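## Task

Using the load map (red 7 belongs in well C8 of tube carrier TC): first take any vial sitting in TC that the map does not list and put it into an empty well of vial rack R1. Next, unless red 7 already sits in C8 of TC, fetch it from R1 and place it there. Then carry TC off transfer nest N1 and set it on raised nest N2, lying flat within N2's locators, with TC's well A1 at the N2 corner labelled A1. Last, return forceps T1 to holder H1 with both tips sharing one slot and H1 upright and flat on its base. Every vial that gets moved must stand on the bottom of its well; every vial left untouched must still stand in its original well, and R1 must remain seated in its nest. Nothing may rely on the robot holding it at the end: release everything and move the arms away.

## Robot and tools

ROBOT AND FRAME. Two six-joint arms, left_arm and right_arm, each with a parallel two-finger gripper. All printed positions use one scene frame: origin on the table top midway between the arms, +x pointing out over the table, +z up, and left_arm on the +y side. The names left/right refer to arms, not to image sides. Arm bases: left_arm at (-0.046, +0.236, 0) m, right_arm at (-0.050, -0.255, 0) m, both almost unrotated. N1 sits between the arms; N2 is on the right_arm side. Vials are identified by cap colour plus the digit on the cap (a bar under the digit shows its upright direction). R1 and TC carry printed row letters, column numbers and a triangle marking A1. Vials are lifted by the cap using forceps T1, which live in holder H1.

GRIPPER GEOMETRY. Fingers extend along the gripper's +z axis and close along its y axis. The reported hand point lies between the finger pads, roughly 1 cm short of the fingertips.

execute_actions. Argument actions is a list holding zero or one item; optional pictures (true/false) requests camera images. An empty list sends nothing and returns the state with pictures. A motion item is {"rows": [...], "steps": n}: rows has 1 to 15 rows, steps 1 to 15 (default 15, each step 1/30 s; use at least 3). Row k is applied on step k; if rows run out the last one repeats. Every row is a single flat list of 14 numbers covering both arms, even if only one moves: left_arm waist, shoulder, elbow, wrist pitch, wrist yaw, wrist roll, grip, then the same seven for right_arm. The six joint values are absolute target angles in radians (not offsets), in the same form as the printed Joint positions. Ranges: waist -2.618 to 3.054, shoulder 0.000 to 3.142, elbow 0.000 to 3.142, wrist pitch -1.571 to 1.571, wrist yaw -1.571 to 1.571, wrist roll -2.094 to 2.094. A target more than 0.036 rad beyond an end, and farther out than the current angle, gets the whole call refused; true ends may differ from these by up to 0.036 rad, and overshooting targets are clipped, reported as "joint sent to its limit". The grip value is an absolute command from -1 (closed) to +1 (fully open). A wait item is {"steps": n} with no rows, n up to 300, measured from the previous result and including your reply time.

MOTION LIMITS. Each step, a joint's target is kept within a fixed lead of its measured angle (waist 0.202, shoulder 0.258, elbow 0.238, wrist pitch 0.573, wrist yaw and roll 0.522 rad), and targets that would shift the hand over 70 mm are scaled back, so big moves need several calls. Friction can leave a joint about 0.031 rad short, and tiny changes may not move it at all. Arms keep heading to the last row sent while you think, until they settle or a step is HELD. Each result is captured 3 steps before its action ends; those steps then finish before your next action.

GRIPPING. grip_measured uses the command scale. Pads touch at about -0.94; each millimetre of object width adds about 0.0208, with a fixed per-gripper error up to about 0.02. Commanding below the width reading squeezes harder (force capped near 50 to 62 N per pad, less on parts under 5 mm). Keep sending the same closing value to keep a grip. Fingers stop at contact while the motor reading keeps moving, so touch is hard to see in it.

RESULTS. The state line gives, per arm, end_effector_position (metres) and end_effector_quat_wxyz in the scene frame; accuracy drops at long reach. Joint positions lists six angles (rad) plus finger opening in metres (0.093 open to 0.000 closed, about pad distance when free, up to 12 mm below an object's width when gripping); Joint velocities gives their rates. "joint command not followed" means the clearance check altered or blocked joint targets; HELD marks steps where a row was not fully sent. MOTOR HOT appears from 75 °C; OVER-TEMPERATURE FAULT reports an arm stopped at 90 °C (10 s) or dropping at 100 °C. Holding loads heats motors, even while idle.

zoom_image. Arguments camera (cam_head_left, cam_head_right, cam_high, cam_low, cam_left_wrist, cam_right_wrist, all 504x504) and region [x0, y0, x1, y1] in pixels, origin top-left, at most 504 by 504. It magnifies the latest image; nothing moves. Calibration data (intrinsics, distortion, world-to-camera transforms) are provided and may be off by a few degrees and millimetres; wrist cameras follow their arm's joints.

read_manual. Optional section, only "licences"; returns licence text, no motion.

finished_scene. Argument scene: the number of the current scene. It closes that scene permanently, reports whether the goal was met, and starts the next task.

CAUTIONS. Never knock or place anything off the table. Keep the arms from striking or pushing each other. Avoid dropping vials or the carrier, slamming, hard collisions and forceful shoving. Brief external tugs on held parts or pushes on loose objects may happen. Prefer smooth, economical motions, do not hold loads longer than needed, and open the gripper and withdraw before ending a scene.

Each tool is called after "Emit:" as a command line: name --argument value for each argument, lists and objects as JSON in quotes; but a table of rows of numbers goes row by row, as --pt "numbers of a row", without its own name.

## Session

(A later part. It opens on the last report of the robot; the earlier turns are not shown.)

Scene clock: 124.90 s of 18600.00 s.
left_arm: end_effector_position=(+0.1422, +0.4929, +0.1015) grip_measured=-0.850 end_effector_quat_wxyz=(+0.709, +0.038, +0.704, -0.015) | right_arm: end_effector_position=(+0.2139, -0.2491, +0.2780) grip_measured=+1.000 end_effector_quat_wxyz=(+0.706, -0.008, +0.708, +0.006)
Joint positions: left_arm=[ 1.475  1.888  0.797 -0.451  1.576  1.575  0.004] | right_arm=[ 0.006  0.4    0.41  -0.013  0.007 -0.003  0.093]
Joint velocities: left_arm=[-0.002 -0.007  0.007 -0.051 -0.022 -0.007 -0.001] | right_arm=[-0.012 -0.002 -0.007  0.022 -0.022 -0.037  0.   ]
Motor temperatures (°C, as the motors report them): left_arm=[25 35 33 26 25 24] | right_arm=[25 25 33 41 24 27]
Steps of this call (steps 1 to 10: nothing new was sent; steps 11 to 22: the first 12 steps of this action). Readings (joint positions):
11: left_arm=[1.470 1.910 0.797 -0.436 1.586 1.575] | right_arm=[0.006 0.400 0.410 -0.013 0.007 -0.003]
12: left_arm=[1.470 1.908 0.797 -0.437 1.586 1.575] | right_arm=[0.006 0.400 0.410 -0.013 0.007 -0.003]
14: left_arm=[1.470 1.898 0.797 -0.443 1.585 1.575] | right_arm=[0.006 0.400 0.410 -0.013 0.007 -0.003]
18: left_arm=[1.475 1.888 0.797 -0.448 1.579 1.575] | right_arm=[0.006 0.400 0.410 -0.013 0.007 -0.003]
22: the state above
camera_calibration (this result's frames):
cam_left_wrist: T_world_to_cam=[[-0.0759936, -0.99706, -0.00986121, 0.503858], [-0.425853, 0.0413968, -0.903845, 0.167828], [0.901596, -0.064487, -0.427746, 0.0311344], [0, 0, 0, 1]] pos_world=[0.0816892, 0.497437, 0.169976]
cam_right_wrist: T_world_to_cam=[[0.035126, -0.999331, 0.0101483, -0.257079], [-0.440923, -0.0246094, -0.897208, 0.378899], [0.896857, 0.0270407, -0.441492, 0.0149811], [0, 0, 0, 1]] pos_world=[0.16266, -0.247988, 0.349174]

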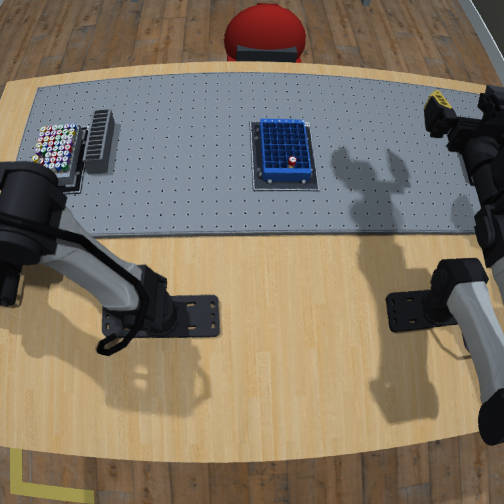

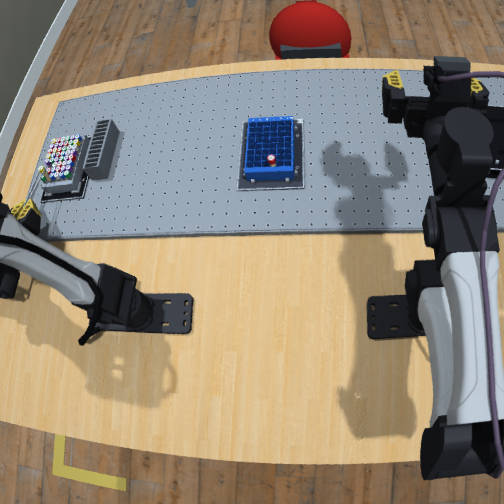

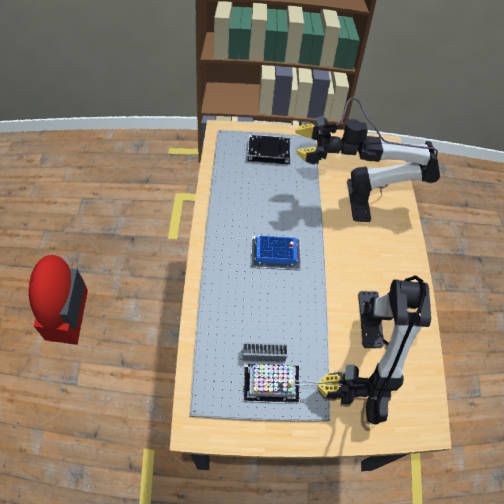

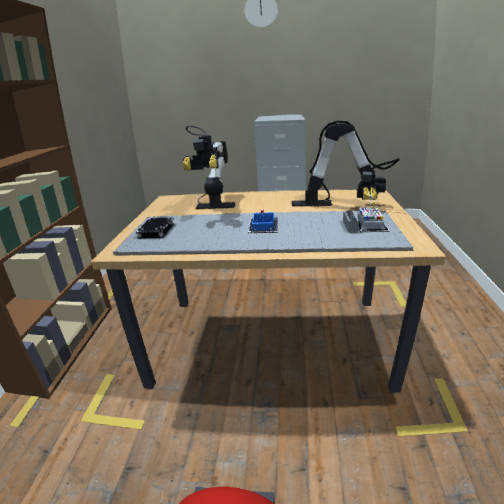

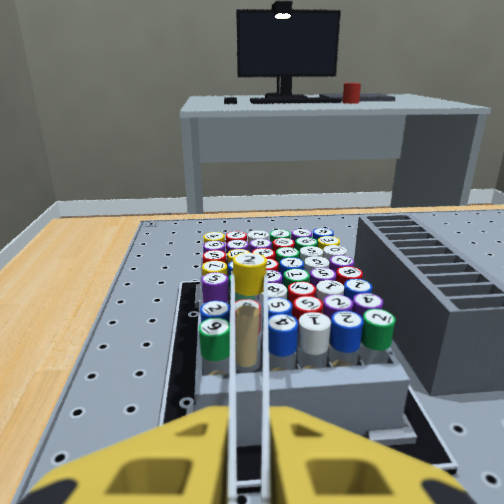

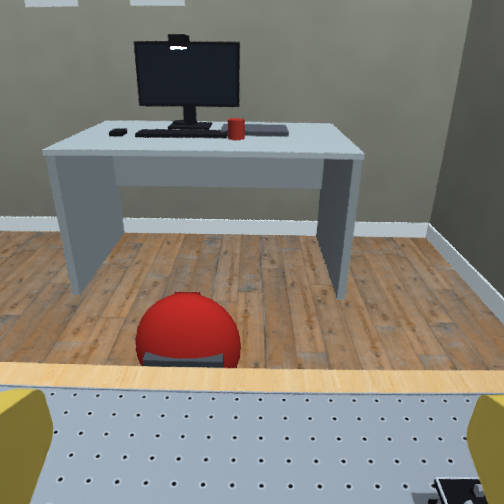

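Emit:
execute_actions --actions '[{"rows":[[1.478,1.87,0.8,-0.478,1.575,1.58,-0.86,0,0.4,0.4,0,0,0,1],[1.478,1.87,0.8,-0.478,1.575,1.58,-0.86,0,0.4,0.4,0,0,0,1],[1.478,1.87,0.8,-0.478,1.575,1.58,-0.86,0,0.4,0.4,0,0,0,1],[1.478,1.87,0.8,-0.478,1.575,1.58,-0.86,0,0.4,0.4,0,0,0,1],[1.478,1.87,0.8,-0.478,1.575,1.58,-0.86,0,0.4,0.4,0,0,0,1],[1.478,1.87,0.8,-0.478,1.56,1.58,-0.86,0,0.4,0.4,0,0,0,1],[1.478,1.87,0.8,-0.478,1.55,1.58,-0.86,0,0.4,0.4,0,0,0,1],[1.478,1.87,0.8,-0.478,1.54,1.58,-0.86,0,0.4,0.4,0,0,0,1],[1.478,1.87,0.8,-0.478,1.53,1.58,-0.86,0,0.4,0.4,0,0,0,1]],"steps":15}]'

Emit:
execute_actions --actions '[{"steps":10}]' --pictures true

Emit:
zoom_image --camera "cam_left_wrist" --region '[190,280,310,400]'

Scene clock: 125.57 s of 18600.00 s.
left_arm: end_effector_position=(+0.1421, +0.4921, +0.0994) grip_measured=-0.850 end_effector_quat_wxyz=(+0.704, +0.035, +0.709, -0.019) | right_arm: end_effector_position=(+0.2139, -0.2491, +0.2780) grip_measured=+1.000 end_effector_quat_wxyz=(+0.706, -0.008, +0.708, +0.006)
Joint positions: left_arm=[ 1.475  1.888  0.797 -0.462  1.563  1.575  0.004] | right_arm=[ 0.006  0.4    0.41  -0.013  0.007 -0.003  0.093]
Joint velocities: left_arm=[ 0.017  0.007 -0.007  0.022 -0.022 -0.007 -0.001] | right_arm=[ 0.017 -0.012 -0.002 -0.037 -0.007 -0.037  0.   ]
Motor temperatures (°C, as the motors report them): left_arm=[25 35 33 26 25 24] | right_arm=[25 25 33 41 24 27]
Steps of this call (steps 1 to 3: the last 3 steps of your previous action; steps 4 to 8: the robot went on to your last target; steps 9 to 20: the first 12 steps of this action). Readings (joint positions):
9: left_arm=[1.475 1.888 0.797 -0.454 1.575 1.575] | right_arm=[0.006 0.400 0.410 -0.013 0.007 -0.003]
10: left_arm=[1.475 1.888 0.797 -0.455 1.575 1.575] | right_arm=[0.006 0.400 0.410 -0.013 0.007 -0.003]
12: left_arm=[1.475 1.888 0.797 -0.458 1.575 1.575] | right_arm=[0.006 0.400 0.410 -0.013 0.007 -0.003]
16: left_arm=[1.475 1.888 0.797 -0.460 1.569 1.575] | right_arm=[0.006 0.400 0.410 -0.013 0.007 -0.003]
20: the state above

Scene clock: 125.90 s of 18600.00 s.
left_arm: end_effector_position=(+0.1421, +0.4921, +0.0994) grip_measured=-0.850 end_effector_quat_wxyz=(+0.704, +0.034, +0.709, -0.019) | right_arm: end_effector_position=(+0.2139, -0.2491, +0.2780) grip_measured=+1.000 end_effector_quat_wxyz=(+0.706, -0.008, +0.708, +0.006)
Joint positions: left_arm=[ 1.475  1.888  0.797 -0.462  1.563  1.575  0.004] | right_arm=[ 0.006  0.4    0.41  -0.013  0.007 -0.003  0.093]
Joint velocities: left_arm=[ 0.017  0.002  0.007 -0.066 -0.007 -0.022 -0.   ] | right_arm=[-0.002 -0.017 -0.007  0.022 -0.022  0.022  0.   ]
Motor temperatures (°C, as the motors report them): left_arm=[25 35 33 26 25 24] | right_arm=[25 25 33 41 24 27]
Kept back: nothing.
Steps of this call (steps 1 to 3: the last 3 steps of your previous action; steps 4 to 10: the robot went on to your last target). Readings (joint positions):
1: left_arm=[1.475 1.888 0.797 -0.462 1.563 1.575] | right_arm=[0.006 0.400 0.410 -0.013 0.007 -0.003]
2: left_arm=[1.475 1.888 0.797 -0.462 1.563 1.575] | right_arm=[0.006 0.400 0.410 -0.013 0.007 -0.003]
4: left_arm=[1.475 1.888 0.797 -0.462 1.563 1.575] | right_arm=[0.006 0.400 0.410 -0.013 0.007 -0.003]
8: left_arm=[1.475 1.888 0.797 -0.462 1.563 1.575] | right_arm=[0.006 0.400 0.410 -0.013 0.007 -0.003]
10: the state above
camera_calibration (this result's frames):
cam_left_wrist: T_world_to_cam=[[-0.0757678, -0.997124, 0.00158624, 0.501897], [-0.43761, 0.0318229, -0.898602, 0.171819], [0.895967, -0.0687792, -0.438763, 0.0342594], [0, 0, 0, 1]] pos_world=[0.082522, 0.497343, 0.168632]
cam_right_wrist: T_world_to_cam=[[0.035126, -0.999331, 0.0101483, -0.257079], [-0.440923, -0.0246094, -0.897208, 0.378899], [0.896857, 0.0270407, -0.441492, 0.0149811], [0, 0, 0, 1]] pos_world=[0.16266, -0.247988, 0.349174]

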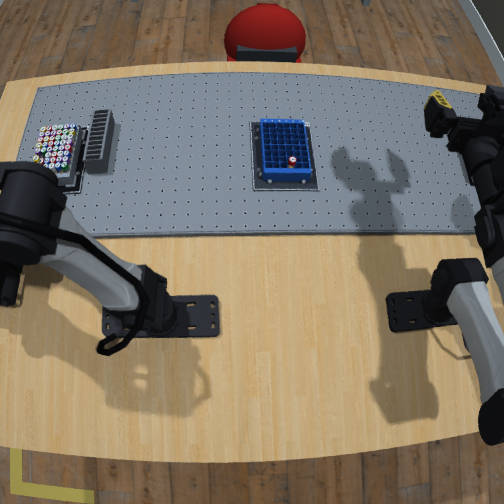

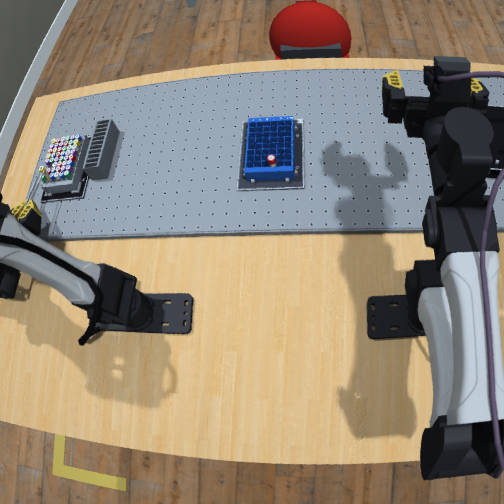

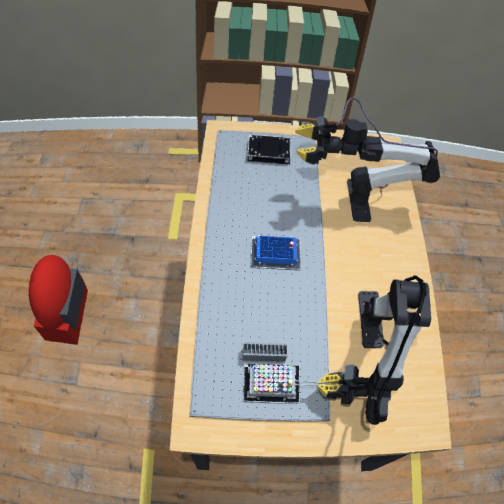

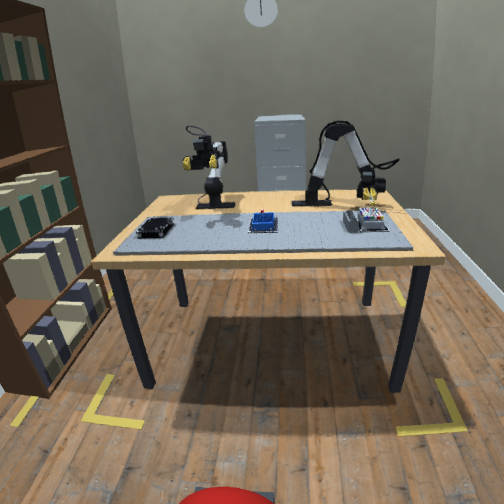

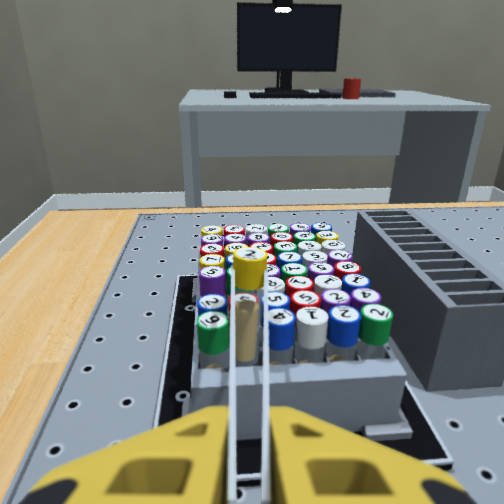

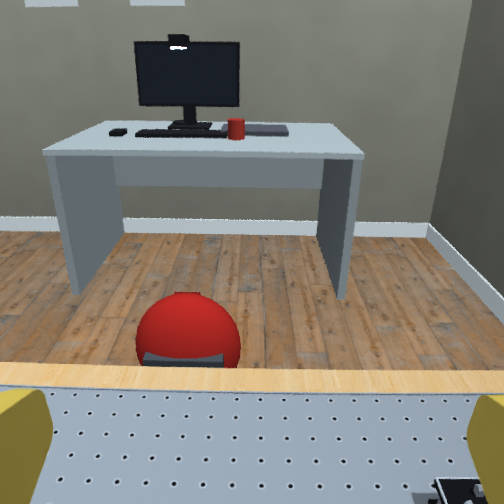

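Region (190, 280, 310, 400) of cam_left_wrist's 504x504 image, scaled by 4.200, with more detail than that image has.

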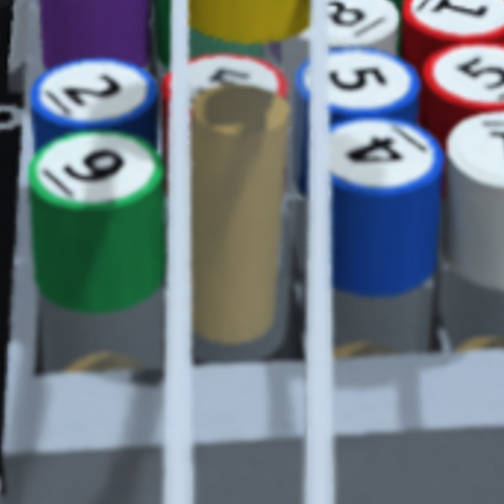

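Emit:
execute_actions --actions '[{"rows":[[1.478,1.87,0.8,-0.47,1.59,1.58,-0.86,0,0.4,0.4,0,0,0,1],[1.478,1.87,0.8,-0.47,1.59,1.58,-0.86,0,0.4,0.4,0,0,0,1],[1.478,1.87,0.8,-0.47,1.59,1.58,-0.86,0,0.4,0.4,0,0,0,1],[1.478,1.87,0.8,-0.47,1.59,1.58,-0.86,0,0.4,0.4,0,0,0,1],[1.478,1.87,0.8,-0.47,1.59,1.58,-0.86,0,0.4,0.4,0,0,0,1],[1.449,1.87,0.8,-0.47,1.59,1.58,-0.86,0,0.4,0.4,0,0,0,1],[1.458,1.87,0.8,-0.47,1.59,1.58,-0.86,0,0.4,0.4,0,0,0,1],[1.47,1.87,0.8,-0.47,1.59,1.58,-0.86,0,0.4,0.4,0,0,0,1],[1.47,1.87,0.8,-0.47,1.58,1.58,-0.86,0,0.4,0.4,0,0,0,1],[1.47,1.87,0.8,-0.47,1.56,1.58,-0.86,0,0.4,0.4,0,0,0,1],[1.47,1.87,0.8,-0.47,1.545,1.58,-0.86,0,0.4,0.4,0,0,0,1],[1.47,1.87,0.8,-0.47,1.535,1.58,-0.86,0,0.4,0.4,0,0,0,1]],"steps":15}]'

Emit:
execute_actions --actions '[{"steps":12}]' --pictures true

Emit:
zoom_image --camera "cam_left_wrist" --region '[190,280,310,400]'

Scene clock: 126.60 s of 18600.00 s.
left_arm: end_effector_position=(+0.1432, +0.4913, +0.0995) grip_measured=-0.850 end_effector_quat_wxyz=(+0.704, +0.036, +0.709, -0.021) | right_arm: end_effector_position=(+0.2139, -0.2491, +0.2780) grip_measured=+1.000 end_effector_quat_wxyz=(+0.706, -0.008, +0.708, +0.006)
Joint positions: left_arm=[ 1.471  1.888  0.797 -0.462  1.564  1.575  0.004] | right_arm=[ 0.006  0.4    0.41  -0.013  0.007 -0.003  0.093]
Joint velocities: left_arm=[ 0.017  0.002 -0.012  0.007 -0.095 -0.022  0.   ] | right_arm=[-0.027  0.012  0.007 -0.007 -0.007 -0.007  0.   ]
Motor temperatures (°C, as the motors report them): left_arm=[25 35 33 26 25 24] | right_arm=[25 25 33 41 24 27]
joint sent to its limit (left arm) — the command would take joint 5 (wrist yaw) past its upper limit, so that joint was sent only as far as its limit.
Steps of this call (steps 1 to 9: the robot went on to your last target; steps 10 to 21: the first 12 steps of this action). Readings (joint positions):
10: left_arm=[1.475 1.888 0.797 -0.462 1.567 1.575] | right_arm=[0.006 0.400 0.410 -0.013 0.007 -0.003]
11: left_arm=[1.475 1.888 0.797 -0.462 1.572 1.575] | right_arm=[0.006 0.400 0.410 -0.013 0.007 -0.003]
13: left_arm=[1.475 1.888 0.797 -0.462 1.574 1.575] | right_arm=[0.006 0.400 0.410 -0.013 0.007 -0.003]
17: left_arm=[1.471 1.888 0.797 -0.462 1.574 1.575] | right_arm=[0.006 0.400 0.410 -0.013 0.007 -0.003]
21: the state above

Scene clock: 127.00 s of 18600.00 s.
left_arm: end_effector_position=(+0.1431, +0.4913, +0.0957) grip_measured=-0.850 end_effector_quat_wxyz=(+0.696, +0.036, +0.716, -0.020) | right_arm: end_effector_position=(+0.2139, -0.2491, +0.2780) grip_measured=+1.000 end_effector_quat_wxyz=(+0.706, -0.008, +0.708, +0.006)
Joint positions: left_arm=[ 1.471  1.888  0.797 -0.462  1.542  1.575  0.004] | right_arm=[ 0.006  0.4    0.41  -0.013  0.007 -0.003  0.093]
Joint velocities: left_arm=[-0.012  0.007  0.017 -0.051  0.007  0.037 -0.   ] | right_arm=[-0.022 -0.002 -0.012 -0.022 -0.022  0.051  0.   ]
Motor temperatures (°C, as the motors report them): left_arm=[25 35 33 26 25 24] | right_arm=[25 25 33 41 24 27]
Kept back: nothing.
Steps of this call (steps 1 to 3: the last 3 steps of your previous action; steps 4 to 12: the robot went on to your last target). Readings (joint positions):
1: left_arm=[1.471 1.888 0.797 -0.462 1.559 1.575] | right_arm=[0.006 0.400 0.410 -0.013 0.007 -0.003]
2: left_arm=[1.471 1.888 0.797 -0.462 1.555 1.575] | right_arm=[0.006 0.400 0.410 -0.013 0.007 -0.003]
4: left_arm=[1.471 1.888 0.797 -0.462 1.549 1.575] | right_arm=[0.006 0.400 0.410 -0.013 0.007 -0.003]
8: left_arm=[1.471 1.888 0.797 -0.462 1.544 1.575] | right_arm=[0.006 0.400 0.410 -0.013 0.007 -0.003]
12: the state above
camera_calibration (this result's frames):
cam_left_wrist: T_world_to_cam=[[-0.0795427, -0.99683, 0.00158523, 0.501654], [-0.456855, 0.0350415, -0.888851, 0.169235], [0.885978, -0.0714258, -0.458194, 0.0362862], [0, 0, 0, 1]] pos_world=[0.0850698, 0.496725, 0.166255]
cam_right_wrist: T_world_to_cam=[[0.035126, -0.999331, 0.0101483, -0.257079], [-0.440923, -0.0246094, -0.897208, 0.378899], [0.896857, 0.0270407, -0.441492, 0.0149811], [0, 0, 0, 1]] pos_world=[0.16266, -0.247988, 0.349174]

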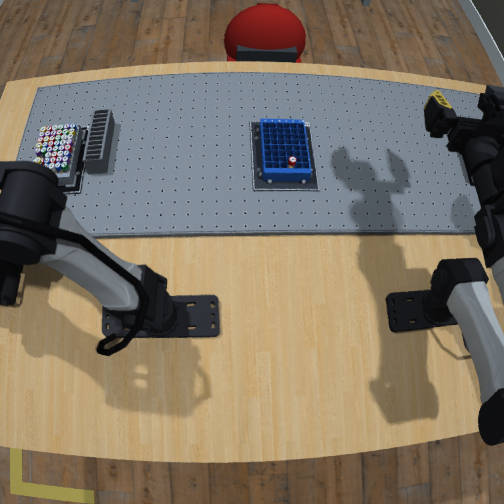

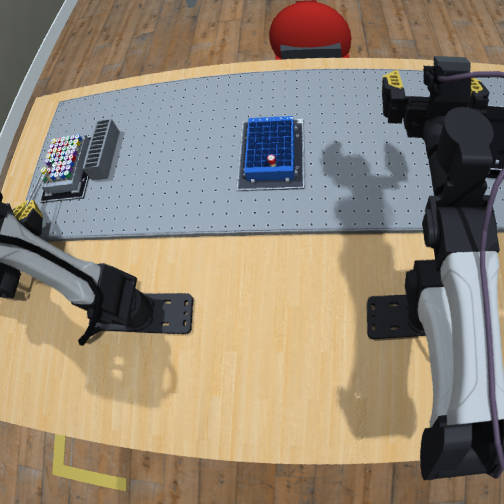

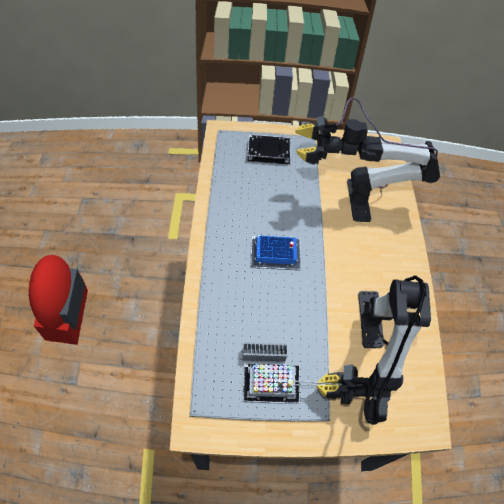

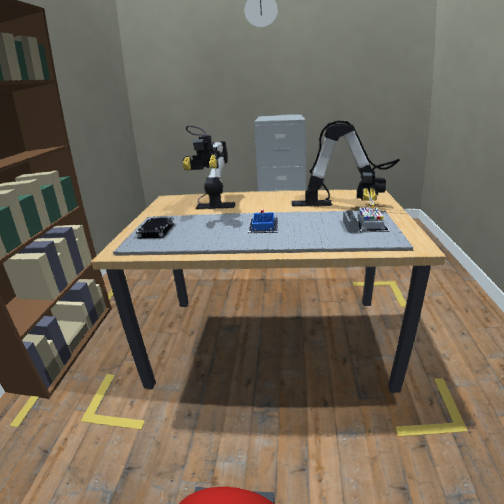

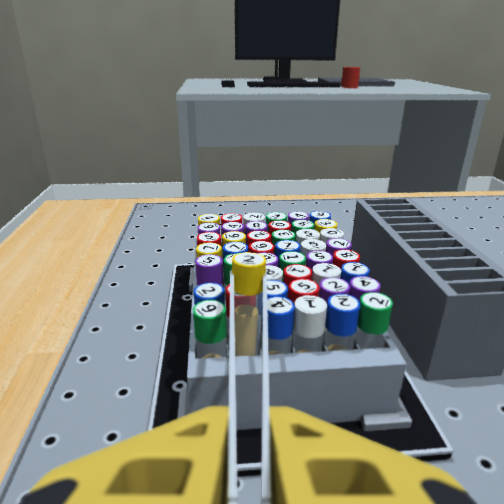

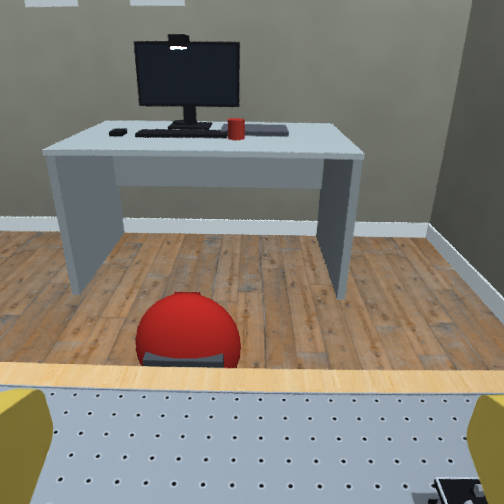

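Region (190, 280, 310, 400) of cam_left_wrist's 504x504 image, scaled by 4.200, with more detail than that image has.

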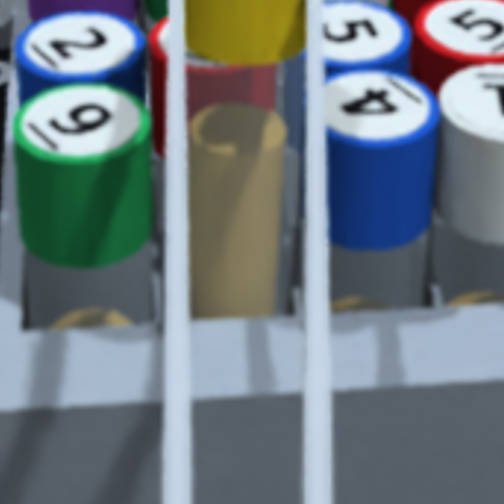

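In. Lower ~10 mm more via q2/q4, then release.

Emit:
execute_actions --actions '[{"rows":[[1.47,1.905,0.8,-0.438,1.535,1.58,-0.86,0,0.4,0.4,0,0,0,1],[1.47,1.911,0.8,-0.434,1.535,1.58,-0.86,0,0.4,0.4,0,0,0,1],[1.47,1.917,0.8,-0.43,1.535,1.58,-0.86,0,0.4,0.4,0,0,0,1],[1.47,1.923,0.8,-0.426,1.535,1.58,-0.86,0,0.4,0.4,0,0,0,1],[1.47,1.929,0.8,-0.422,1.535,1.58,-0.86,0,0.4,0.4,0,0,0,1],[1.47,1.935,0.8,-0.418,1.535,1.58,-0.86,0,0.4,0.4,0,0,0,1],[1.47,1.941,0.8,-0.414,1.535,1.58,-0.86,0,0.4,0.4,0,0,0,1]],"steps":13}]'

Emit:
execute_actions --actions '[{"rows":[[1.47,1.941,0.8,-0.414,1.535,1.58,-0.82,0,0.4,0.4,0,0,0,1],[1.47,1.941,0.8,-0.414,1.535,1.58,-0.78,0,0.4,0.4,0,0,0,1],[1.47,1.941,0.8,-0.414,1.535,1.58,-0.75,0,0.4,0.4,0,0,0,1],[1.47,1.941,0.8,-0.414,1.535,1.58,-0.72,0,0.4,0.4,0,0,0,1]],"steps":14}]' --pictures true

Scene clock: 127.53 s of 18600.00 s.
left_arm: end_effector_position=(+0.1432, +0.4924, +0.0862) grip_measured=-0.850 end_effector_quat_wxyz=(+0.695, +0.032, +0.717, -0.025) | right_arm: end_effector_position=(+0.2139, -0.2491, +0.2780) grip_measured=+1.000 end_effector_quat_wxyz=(+0.706, -0.008, +0.708, +0.006)
Joint positions: left_arm=[ 1.471  1.925  0.797 -0.438  1.539  1.575  0.004] | right_arm=[ 0.006  0.4    0.41  -0.013  0.007 -0.003  0.093]
Joint velocities: left_arm=[-0.007  0.061  0.002  0.037 -0.007 -0.037 -0.001] | right_arm=[-0.002 -0.007 -0.017 -0.007 -0.007 -0.022  0.   ]
Motor temperatures (°C, as the motors report them): left_arm=[25 35 33 26 25 24] | right_arm=[25 25 33 41 24 27]
Steps of this call (steps 1 to 6: the robot went on to your last target; steps 7 to 16: the first 10 steps of this action). Readings (joint positions):
7: left_arm=[1.471 1.888 0.797 -0.462 1.541 1.575] | right_arm=[0.006 0.400 0.410 -0.013 0.007 -0.003]
8: left_arm=[1.471 1.888 0.797 -0.460 1.540 1.575] | right_arm=[0.006 0.400 0.410 -0.013 0.007 -0.003]
10: left_arm=[1.471 1.890 0.797 -0.455 1.540 1.575] | right_arm=[0.006 0.400 0.410 -0.013 0.007 -0.003]
14: left_arm=[1.471 1.916 0.797 -0.442 1.540 1.575] | right_arm=[0.006 0.400 0.410 -0.013 0.007 -0.003]
16: the state above

Scene clock: 128.00 s of 18600.00 s.
left_arm: end_effector_position=(+0.1432, +0.4929, +0.0859) grip_measured=-0.723 end_effector_quat_wxyz=(+0.695, +0.034, +0.717, -0.023) | right_arm: end_effector_position=(+0.2139, -0.2491, +0.2780) grip_measured=+1.000 end_effector_quat_wxyz=(+0.706, -0.008, +0.708, +0.006)
Joint positions: left_arm=[ 1.471  1.926  0.797 -0.432  1.539  1.575  0.011] | right_arm=[ 0.006  0.4    0.41  -0.013  0.007 -0.003  0.093]
Joint velocities: left_arm=[-0.012  0.007  0.002 -0.007  0.022  0.007  0.   ] | right_arm=[-0.012 -0.007 -0.017 -0.022 -0.095 -0.007  0.   ]
Motor temperatures (°C, as the motors report them): left_arm=[25 35 33 26 25 24] | right_arm=[25 25 33 41 24 27]
Steps of this call (steps 1 to 3: the last 3 steps of your previous action; steps 4 to 14: the first 11 steps of this action). Readings (joint positions):
4: left_arm=[1.471 1.926 0.797 -0.434 1.539 1.575] | right_arm=[0.006 0.400 0.410 -0.013 0.007 -0.003]
5: left_arm=[1.471 1.926 0.797 -0.433 1.539 1.575] | right_arm=[0.006 0.400 0.410 -0.013 0.007 -0.003]
7: left_arm=[1.471 1.926 0.797 -0.433 1.539 1.575] | right_arm=[0.006 0.400 0.410 -0.013 0.007 -0.003]
11: left_arm=[1.471 1.926 0.797 -0.432 1.539 1.575] | right_arm=[0.006 0.400 0.410 -0.013 0.007 -0.003]
14: the state above
camera_calibration (this result's frames):
cam_left_wrist: T_world_to_cam=[[-0.0794896, -0.996797, 0.00883242, 0.502587], [-0.459734, 0.0287967, -0.88759, 0.163821], [0.884492, -0.0746147, -0.46055, 0.0337539], [0, 0, 0, 1]] pos_world=[0.0854094, 0.498778, 0.156512]
cam_right_wrist: T_world_to_cam=[[0.035126, -0.999331, 0.0101483, -0.257079], [-0.440923, -0.0246094, -0.897208, 0.378899], [0.896857, 0.0270407, -0.441492, 0.0149811], [0, 0, 0, 1]] pos_world=[0.16266, -0.247988, 0.349174]

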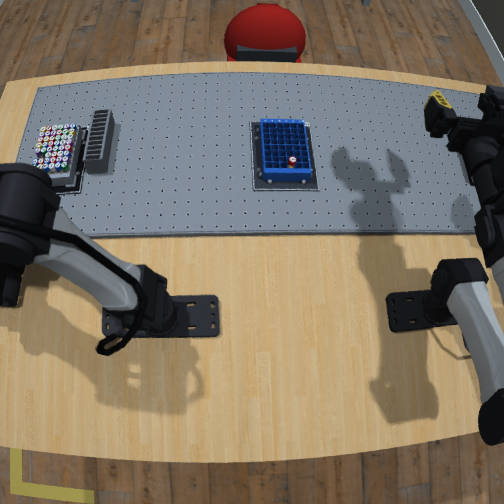

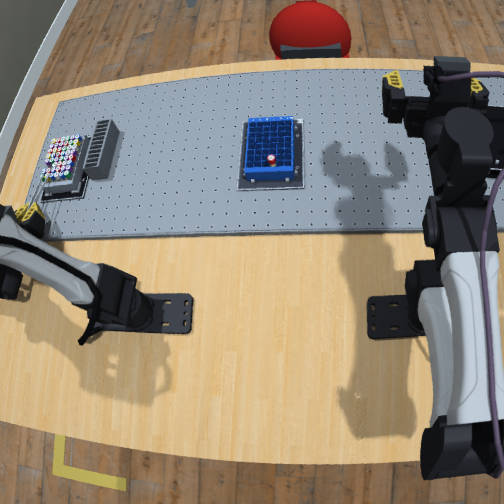

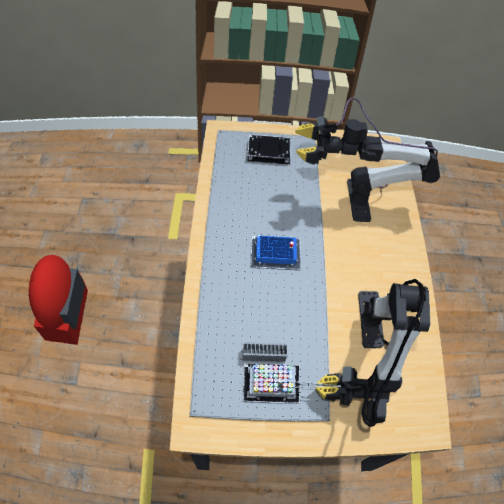

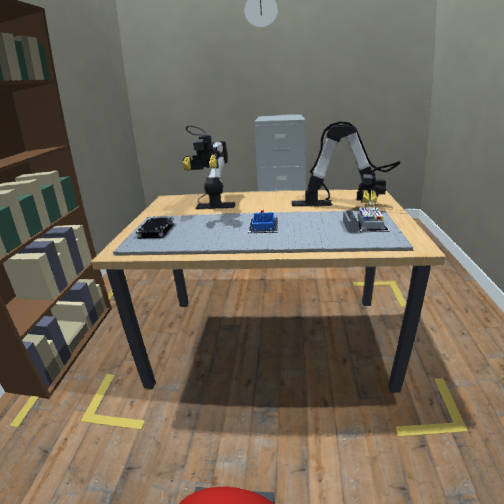

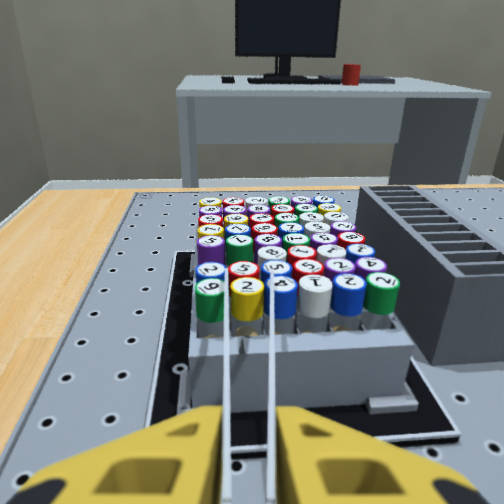

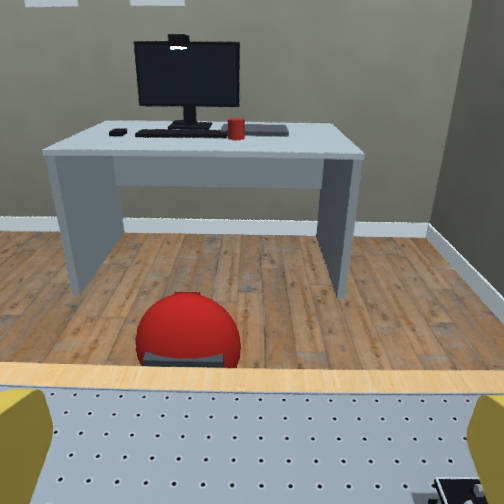

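Emit:
execute_actions --actions '[{"rows":[[1.47,1.9,0.85,-0.48,1.535,1.58,-0.74,-0.04,0.5,0.5,-0.1,0,0,1],[1.47,1.88,0.92,-0.55,1.535,1.58,-0.76,-0.08,0.6,0.61,-0.2,0,0,1],[1.47,1.86,0.99,-0.63,1.535,1.58,-0.78,-0.12,0.7,0.72,-0.3,0,0,1],[1.47,1.84,1.06,-0.71,1.535,1.58,-0.78,-0.16,0.8,0.83,-0.4,0,0,1],[1.47,1.82,1.13,-0.79,1.535,1.58,-0.78,-0.2,0.9,0.94,-0.5,0,0,1],[1.47,1.8,1.2,-0.87,1.5,1.58,-0.78,-0.24,1.0,1.05,-0.6,0,0,1],[1.45,1.78,1.27,-0.95,1.45,1.55,-0.78,-0.28,1.1,1.16,-0.7,0,0,1],[1.42,1.76,1.34,-1.03,1.4,1.5,-0.78,-0.32,1.2,1.27,-0.8,0,0,1],[1.38,1.74,1.41,-1.11,1.33,1.45,-0.78,-0.36,1.3,1.38,-0.9,0,0,1],[1.33,1.72,1.48,-1.19,1.26,1.4,-0.78,-0.4,1.4,1.49,-1.0,0,0,1],[1.28,1.71,1.55,-1.27,1.19,1.35,-0.78,-0.44,1.5,1.6,-1.1,0,0,1],[1.23,1.71,1.62,-1.33,1.12,1.3,-0.78,-0.48,1.6,1.71,-1.2,0,0,1],[1.18,1.71,1.67,-1.38,1.05,1.25,-0.78,-0.51,1.7,1.82,-1.3,0,0,1],[1.13,1.71,1.71,-1.405,0.98,1.2,-0.78,-0.53,1.8,1.93,-1.4,0,0,1],[1.08,1.71,1.71,-1.405,0.91,1.15,-0.78,-0.53,1.9,2.02,-1.46,0,0,1]],"steps":15}]'

Emit:
execute_actions --actions '[{"rows":[[1.03,1.71,1.71,-1.405,0.84,1.09,-0.78,-0.53,1.97,2.07,-1.5,0,0,1],[0.98,1.71,1.71,-1.405,0.77,1.03,-0.78,-0.53,1.97,2.07,-1.5,0,0,1],[0.93,1.71,1.71,-1.405,0.7,0.97,-0.78,-0.53,1.97,2.07,-1.5,0,0,1],[0.88,1.71,1.71,-1.405,0.63,0.91,-0.78,-0.53,1.97,2.07,-1.5,0,0,1],[0.83,1.71,1.71,-1.405,0.56,0.85,-0.78,-0.53,1.97,2.07,-1.5,0,0,1],[0.78,1.71,1.71,-1.405,0.49,0.79,-0.78,-0.53,1.97,2.07,-1.5,0,0,1],[0.73,1.71,1.71,-1.405,0.42,0.73,-0.78,-0.53,1.97,2.07,-1.5,0,0,1],[0.68,1.71,1.71,-1.405,0.35,0.67,-0.78,-0.53,1.97,2.07,-1.5,0,0,1],[0.63,1.71,1.71,-1.405,0.28,0.61,-0.78,-0.53,1.97,2.07,-1.5,0,0,1],[0.58,1.71,1.71,-1.405,0.21,0.55,-0.78,-0.53,1.97,2.07,-1.5,0,0,1],[0.53,1.71,1.71,-1.405,0.15,0.5,-0.78,-0.53,1.97,2.07,-1.5,0,0,1],[0.48,1.71,1.71,-1.405,0.1,0.46,-0.78,-0.53,1.97,2.07,-1.5,0,0,1],[0.44,1.71,1.71,-1.405,0.065,0.425,-0.78,-0.53,1.97,2.07,-1.5,0,0,1],[0.415,1.71,1.71,-1.405,0.065,0.425,-0.78,-0.53,1.97,2.07,-1.5,0,0,1]],"steps":15}]'

Emit:
execute_actions --actions '[{"steps":20}]' --pictures true

Scene clock: 129.10 s of 18600.00 s.
left_arm: end_effector_position=(+0.1769, +0.5571, +0.2433) grip_measured=-0.777 end_effector_quat_wxyz=(+0.632, +0.119, +0.765, +0.026) | right_arm: end_effector_position=(+0.2971, -0.3912, +0.2820) grip_measured=+1.000 end_effector_quat_wxyz=(+0.411, +0.167, +0.893, -0.076)
Joint positions: left_arm=[ 1.378  1.774  1.437 -0.948  1.362  1.475  0.008] | right_arm=[-0.397  1.29   1.341 -0.759 -0.005 -0.003  0.093]
Joint velocities: left_arm=[-1.131 -0.442  1.927 -1.736 -1.165 -0.901  0.   ] | right_arm=[-1.092  2.488  2.718 -2.806 -0.007 -0.037  0.   ]
Motor temperatures (°C, as the motors report them): left_arm=[25 35 33 26 25 24] | right_arm=[25 25 33 41 24 27]
Steps of this call (steps 1 to 3: the last 3 steps of your previous action; steps 4 to 15: the robot went on to your last target; steps 16 to 21: nothing new was sent; steps 22 to 33: the first 12 steps of this action). Readings (joint positions):
22: left_arm=[1.471 1.926 0.801 -0.439 1.538 1.575] | right_arm=[0.001 0.410 0.421 -0.026 0.004 -0.003]
23: left_arm=[1.471 1.926 0.818 -0.462 1.534 1.575] | right_arm=[-0.016 0.448 0.461 -0.064 0.001 -0.003]
25: left_arm=[1.471 1.920 0.906 -0.542 1.526 1.576] | right_arm=[-0.082 0.602 0.612 -0.165 -0.002 -0.003]
29: left_arm=[1.468 1.855 1.166 -0.724 1.491 1.565] | right_arm=[-0.241 0.948 0.975 -0.420 -0.005 -0.003]
33: the state above

Scene clock: 129.60 s of 18600.00 s.
left_arm: end_effector_position=(+0.2765, +0.3787, +0.2086) grip_measured=-0.777 end_effector_quat_wxyz=(+0.192, +0.066, +0.975, -0.092) | right_arm: end_effector_position=(+0.3096, -0.4577, +0.1916) grip_measured=+1.000 end_effector_quat_wxyz=(+0.089, +0.251, +0.963, -0.025)
Joint positions: left_arm=[ 0.576  1.709  1.706 -1.368  0.383  0.694  0.008] | right_arm=[-0.534  1.988  2.05  -1.447  0.003 -0.002  0.093]
Joint velocities: left_arm=[-1.38   0.002 -0.007 -0.154 -1.971 -1.502  0.001] | right_arm=[-0.012 -0.125  0.134 -0.271  0.022 -0.022  0.   ]
Motor temperatures (°C, as the motors report them): left_arm=[25 35 33 26 25 24] | right_arm=[25 25 33 41 24 27]
Steps of this call (steps 1 to 3: the last 3 steps of your previous action; steps 4 to 15: the first 12 steps of this action). Readings (joint positions):
4: left_arm=[1.156 1.732 1.670 -1.160 1.140 1.309] | right_arm=[-0.517 1.634 1.700 -1.122 0.000 -0.002]
5: left_arm=[1.089 1.721 1.693 -1.196 1.076 1.257] | right_arm=[-0.528 1.719 1.787 -1.196 0.002 -0.002]
7: left_arm=[0.965 1.709 1.706 -1.259 0.946 1.150] | right_arm=[-0.534 1.878 1.950 -1.294 0.003 -0.002]
11: left_arm=[0.767 1.709 1.706 -1.338 0.662 0.923] | right_arm=[-0.534 1.995 2.032 -1.381 0.003 -0.002]
15: the state above

Scene clock: 130.27 s of 18600.00 s.
left_arm: end_effector_position=(+0.2725, +0.3660, +0.1961) grip_measured=-0.777 end_effector_quat_wxyz=(+0.096, +0.007, +0.995, +0.002) | right_arm: end_effector_position=(+0.3029, -0.4539, +0.1977) grip_measured=+1.000 end_effector_quat_wxyz=(+0.083, +0.251, +0.964, -0.023)
Joint positions: left_arm=[ 0.406  1.709  1.706 -1.391  0.078  0.434  0.008] | right_arm=[-0.534  1.975  2.059 -1.482  0.003 -0.002  0.093]
Joint velocities: left_arm=[-0.002 -0.012  0.007  0.022  0.007 -0.095  0.   ] | right_arm=[ 0.017 -0.007  0.022  0.007 -0.007  0.022  0.   ]
Motor temperatures (°C, as the motors report them): left_arm=[25 35 33 26 25 24] | right_arm=[25 25 33 41 24 27]
Kept back: nothing.
Steps of this call (steps 1 to 3: the last 3 steps of your previous action; steps 4 to 20: the robot went on to your last target). Readings (joint positions):
1: left_arm=[0.528 1.709 1.706 -1.371 0.322 0.643] | right_arm=[-0.534 1.984 2.053 -1.454 0.003 -0.002]
2: left_arm=[0.483 1.709 1.706 -1.375 0.272 0.600] | right_arm=[-0.534 1.980 2.056 -1.460 0.003 -0.002]
4: left_arm=[0.421 1.709 1.706 -1.381 0.208 0.540] | right_arm=[-0.534 1.976 2.059 -1.468 0.003 -0.002]
8: left_arm=[0.406 1.709 1.706 -1.388 0.132 0.475] | right_arm=[-0.534 1.975 2.059 -1.477 0.003 -0.002]
20: the state above
camera_calibration (this result's frames):
cam_left_wrist: T_world_to_cam=[[0.00906199, -0.999959, 0.000349507, 0.36414], [-0.967922, -0.0086839, 0.251101, 0.253685], [-0.251087, -0.00261377, -0.967961, 0.343274], [0, 0, 0, 1]] pos_world=[0.328439, 0.367225, 0.268448]
cam_right_wrist: T_world_to_cam=[[-0.480039, -0.877194, -0.0096888, -0.248741], [-0.844016, 0.458816, 0.277714, 0.450298], [-0.239164, 0.141491, -0.960615, 0.403838], [0, 0, 0, 1]] pos_world=[0.357237, -0.481937, 0.260469]

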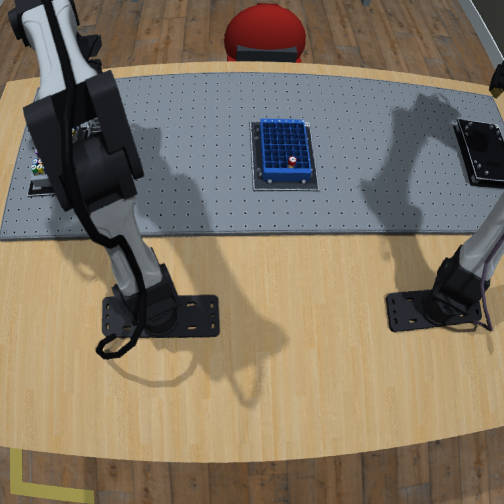

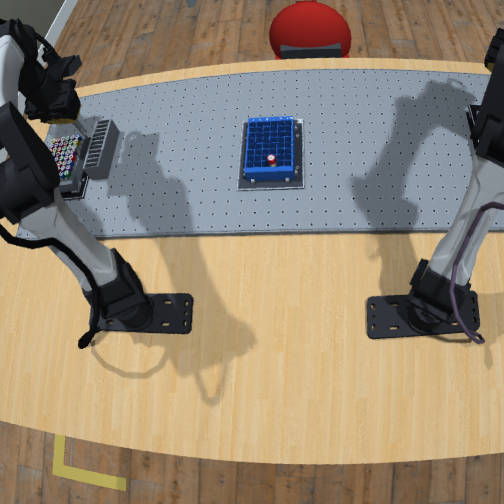

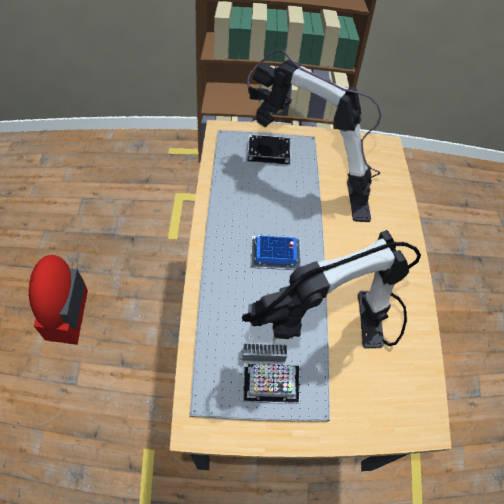

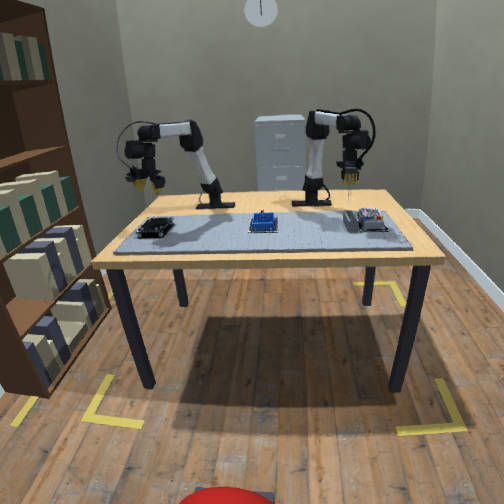

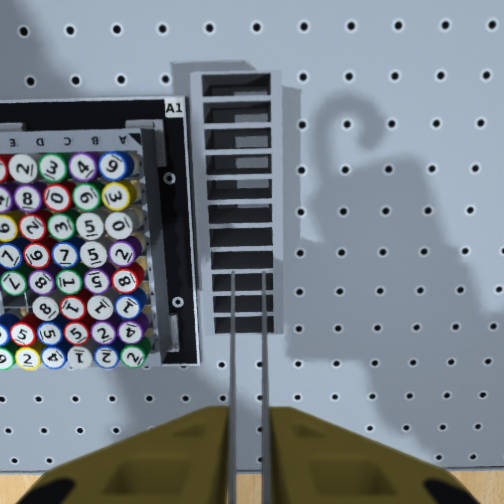

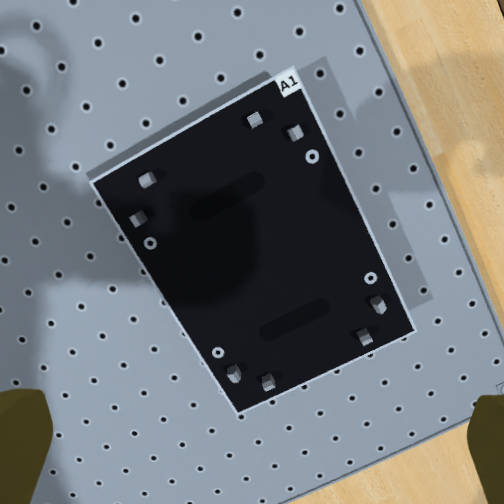

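Emit:
execute_actions --actions '[{"rows":[[0.432,1.71,1.68,-1.36,0.07,0.43,-0.78,-0.53,1.97,2.07,-1.5,0,0,1],[0.432,1.71,1.66,-1.34,0.07,0.43,-0.78,-0.53,1.97,2.07,-1.5,0,0,1],[0.428,1.71,1.64,-1.32,0.07,0.43,-0.78,-0.53,1.97,2.07,-1.5,0,0,1],[0.428,1.71,1.62,-1.3,0.07,0.43,-0.78,-0.53,1.97,2.07,-1.5,0,0,1],[0.428,1.71,1.6,-1.28,0.07,0.43,-0.78,-0.53,1.97,2.07,-1.5,0,0,1],[0.428,1.71,1.58,-1.265,0.07,0.43,-0.78,-0.53,1.97,2.07,-1.5,0,0,1],[0.428,1.71,1.562,-1.25,0.07,0.43,-0.78,-0.53,1.97,2.07,-1.5,0,0,1],[0.428,1.71,1.548,-1.25,0.07,0.43,-0.78,-0.53,1.97,2.07,-1.5,0,0,1]],"steps":15}]'

Emit:
execute_actions --actions '[{"steps":12}]' --pictures true

Scene clock: 130.93 s of 18600.00 s.
left_arm: end_effector_position=(+0.2653, +0.3675, +0.1573) grip_measured=-0.777 end_effector_quat_wxyz=(+0.073, -0.001, +0.997, -0.007) | right_arm: end_effector_position=(+0.3029, -0.4539, +0.1977) grip_measured=+1.000 end_effector_quat_wxyz=(+0.083, +0.251, +0.964, -0.023)
Joint positions: left_arm=[ 0.417  1.709  1.558 -1.293  0.075  0.431  0.008] | right_arm=[-0.534  1.975  2.059 -1.482  0.003 -0.002  0.093]
Joint velocities: left_arm=[-0.002 -0.002 -0.007  0.125 -0.022 -0.022 -0.   ] | right_arm=[ 0.017 -0.012  0.002  0.037  0.007  0.007  0.   ]
Motor temperatures (°C, as the motors report them): left_arm=[25 35 33 26 25 24] | right_arm=[25 25 33 40 24 27]
Steps of this call (steps 1 to 8: the robot went on to your last target; steps 9 to 20: the first 12 steps of this action). Readings (joint positions):
9: left_arm=[0.407 1.709 1.705 -1.389 0.075 0.431] | right_arm=[-0.534 1.975 2.059 -1.482 0.003 -0.002]
10: left_arm=[0.410 1.709 1.699 -1.384 0.075 0.431] | right_arm=[-0.534 1.975 2.059 -1.482 0.003 -0.002]
12: left_arm=[0.416 1.709 1.673 -1.362 0.075 0.431] | right_arm=[-0.534 1.975 2.059 -1.482 0.003 -0.002]
16: left_arm=[0.417 1.709 1.591 -1.312 0.075 0.431] | right_arm=[-0.534 1.975 2.059 -1.482 0.003 -0.002]
20: the state above

Scene clock: 131.33 s of 18600.00 s.
left_arm: end_effector_position=(+0.2704, +0.3698, +0.1580) grip_measured=-0.777 end_effector_quat_wxyz=(+0.083, -0.001, +0.997, -0.002) | right_arm: end_effector_position=(+0.3029, -0.4539, +0.1977) grip_measured=+1.000 end_effector_quat_wxyz=(+0.083, +0.251, +0.964, -0.023)
Joint positions: left_arm=[ 0.417  1.709  1.558 -1.27   0.075  0.431  0.008] | right_arm=[-0.534  1.975  2.059 -1.482  0.003 -0.002  0.093]
Joint velocities: left_arm=[-0.002 -0.007  0.002  0.066 -0.051 -0.051 -0.   ] | right_arm=[-0.002  0.017  0.002  0.007 -0.022  0.051  0.   ]
Motor temperatures (°C, as the motors report them): left_arm=[25 35 33 26 25 24] | right_arm=[25 26 34 40 24 27]
Kept back: nothing.
Steps of this call (steps 1 to 3: the last 3 steps of your previous action; steps 4 to 12: the robot went on to your last target). Readings (joint positions):
1: left_arm=[0.417 1.709 1.558 -1.289 0.075 0.431] | right_arm=[-0.534 1.975 2.059 -1.482 0.003 -0.002]
2: left_arm=[0.417 1.709 1.558 -1.284 0.075 0.431] | right_arm=[-0.534 1.975 2.059 -1.482 0.003 -0.002]
4: left_arm=[0.417 1.709 1.558 -1.278 0.075 0.431] | right_arm=[-0.534 1.975 2.059 -1.482 0.003 -0.002]
8: left_arm=[0.417 1.709 1.558 -1.272 0.075 0.431] | right_arm=[-0.534 1.975 2.059 -1.482 0.003 -0.002]
12: the state above
camera_calibration (this result's frames):
cam_left_wrist: T_world_to_cam=[[0.02337, -0.999685, 0.00916978, 0.362584], [-0.960805, -0.0199248, 0.276508, 0.259427], [-0.276238, -0.0152724, -0.960968, 0.316327], [0, 0, 0, 1]] pos_world=[0.328167, 0.37247, 0.228922]
cam_right_wrist: T_world_to_cam=[[-0.480039, -0.877194, -0.0096888, -0.248741], [-0.844016, 0.458816, 0.277714, 0.450298], [-0.239164, 0.141491, -0.960615, 0.403838], [0, 0, 0, 1]] pos_world=[0.357237, -0.481937, 0.260469]

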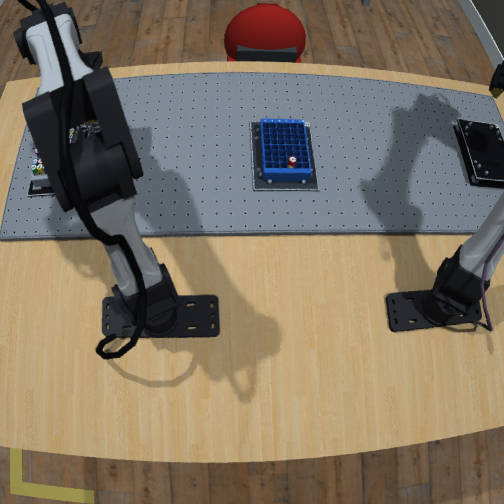

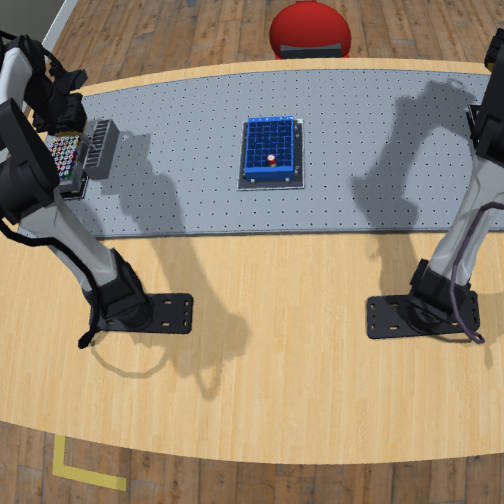

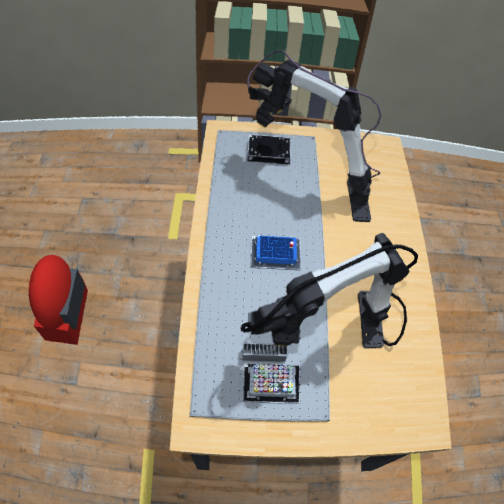

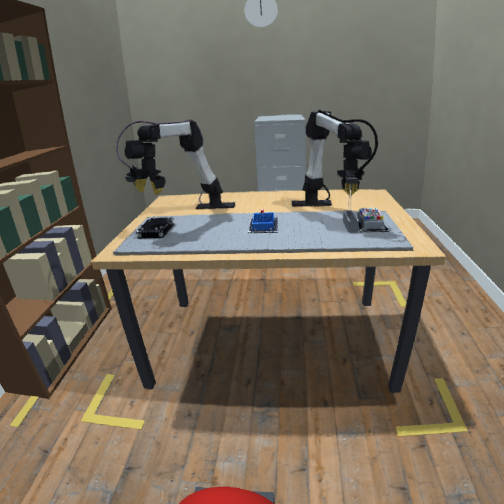

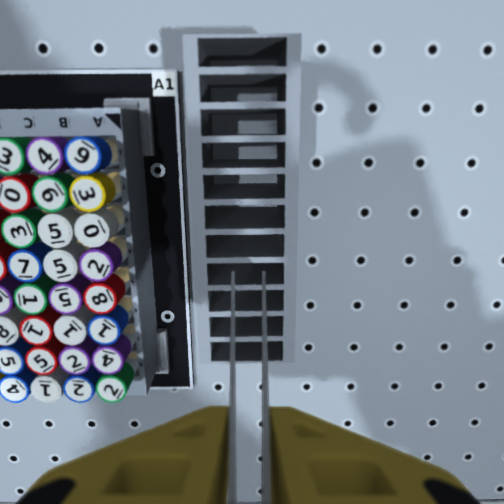

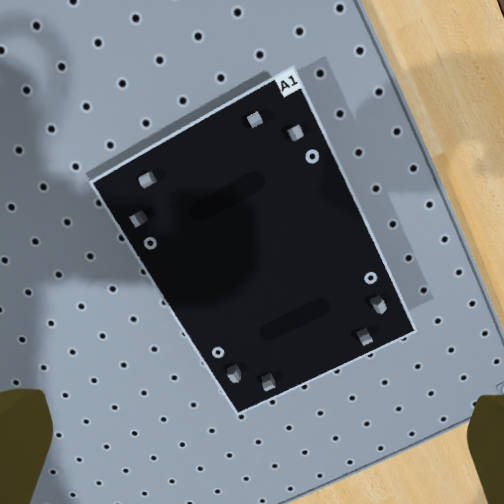

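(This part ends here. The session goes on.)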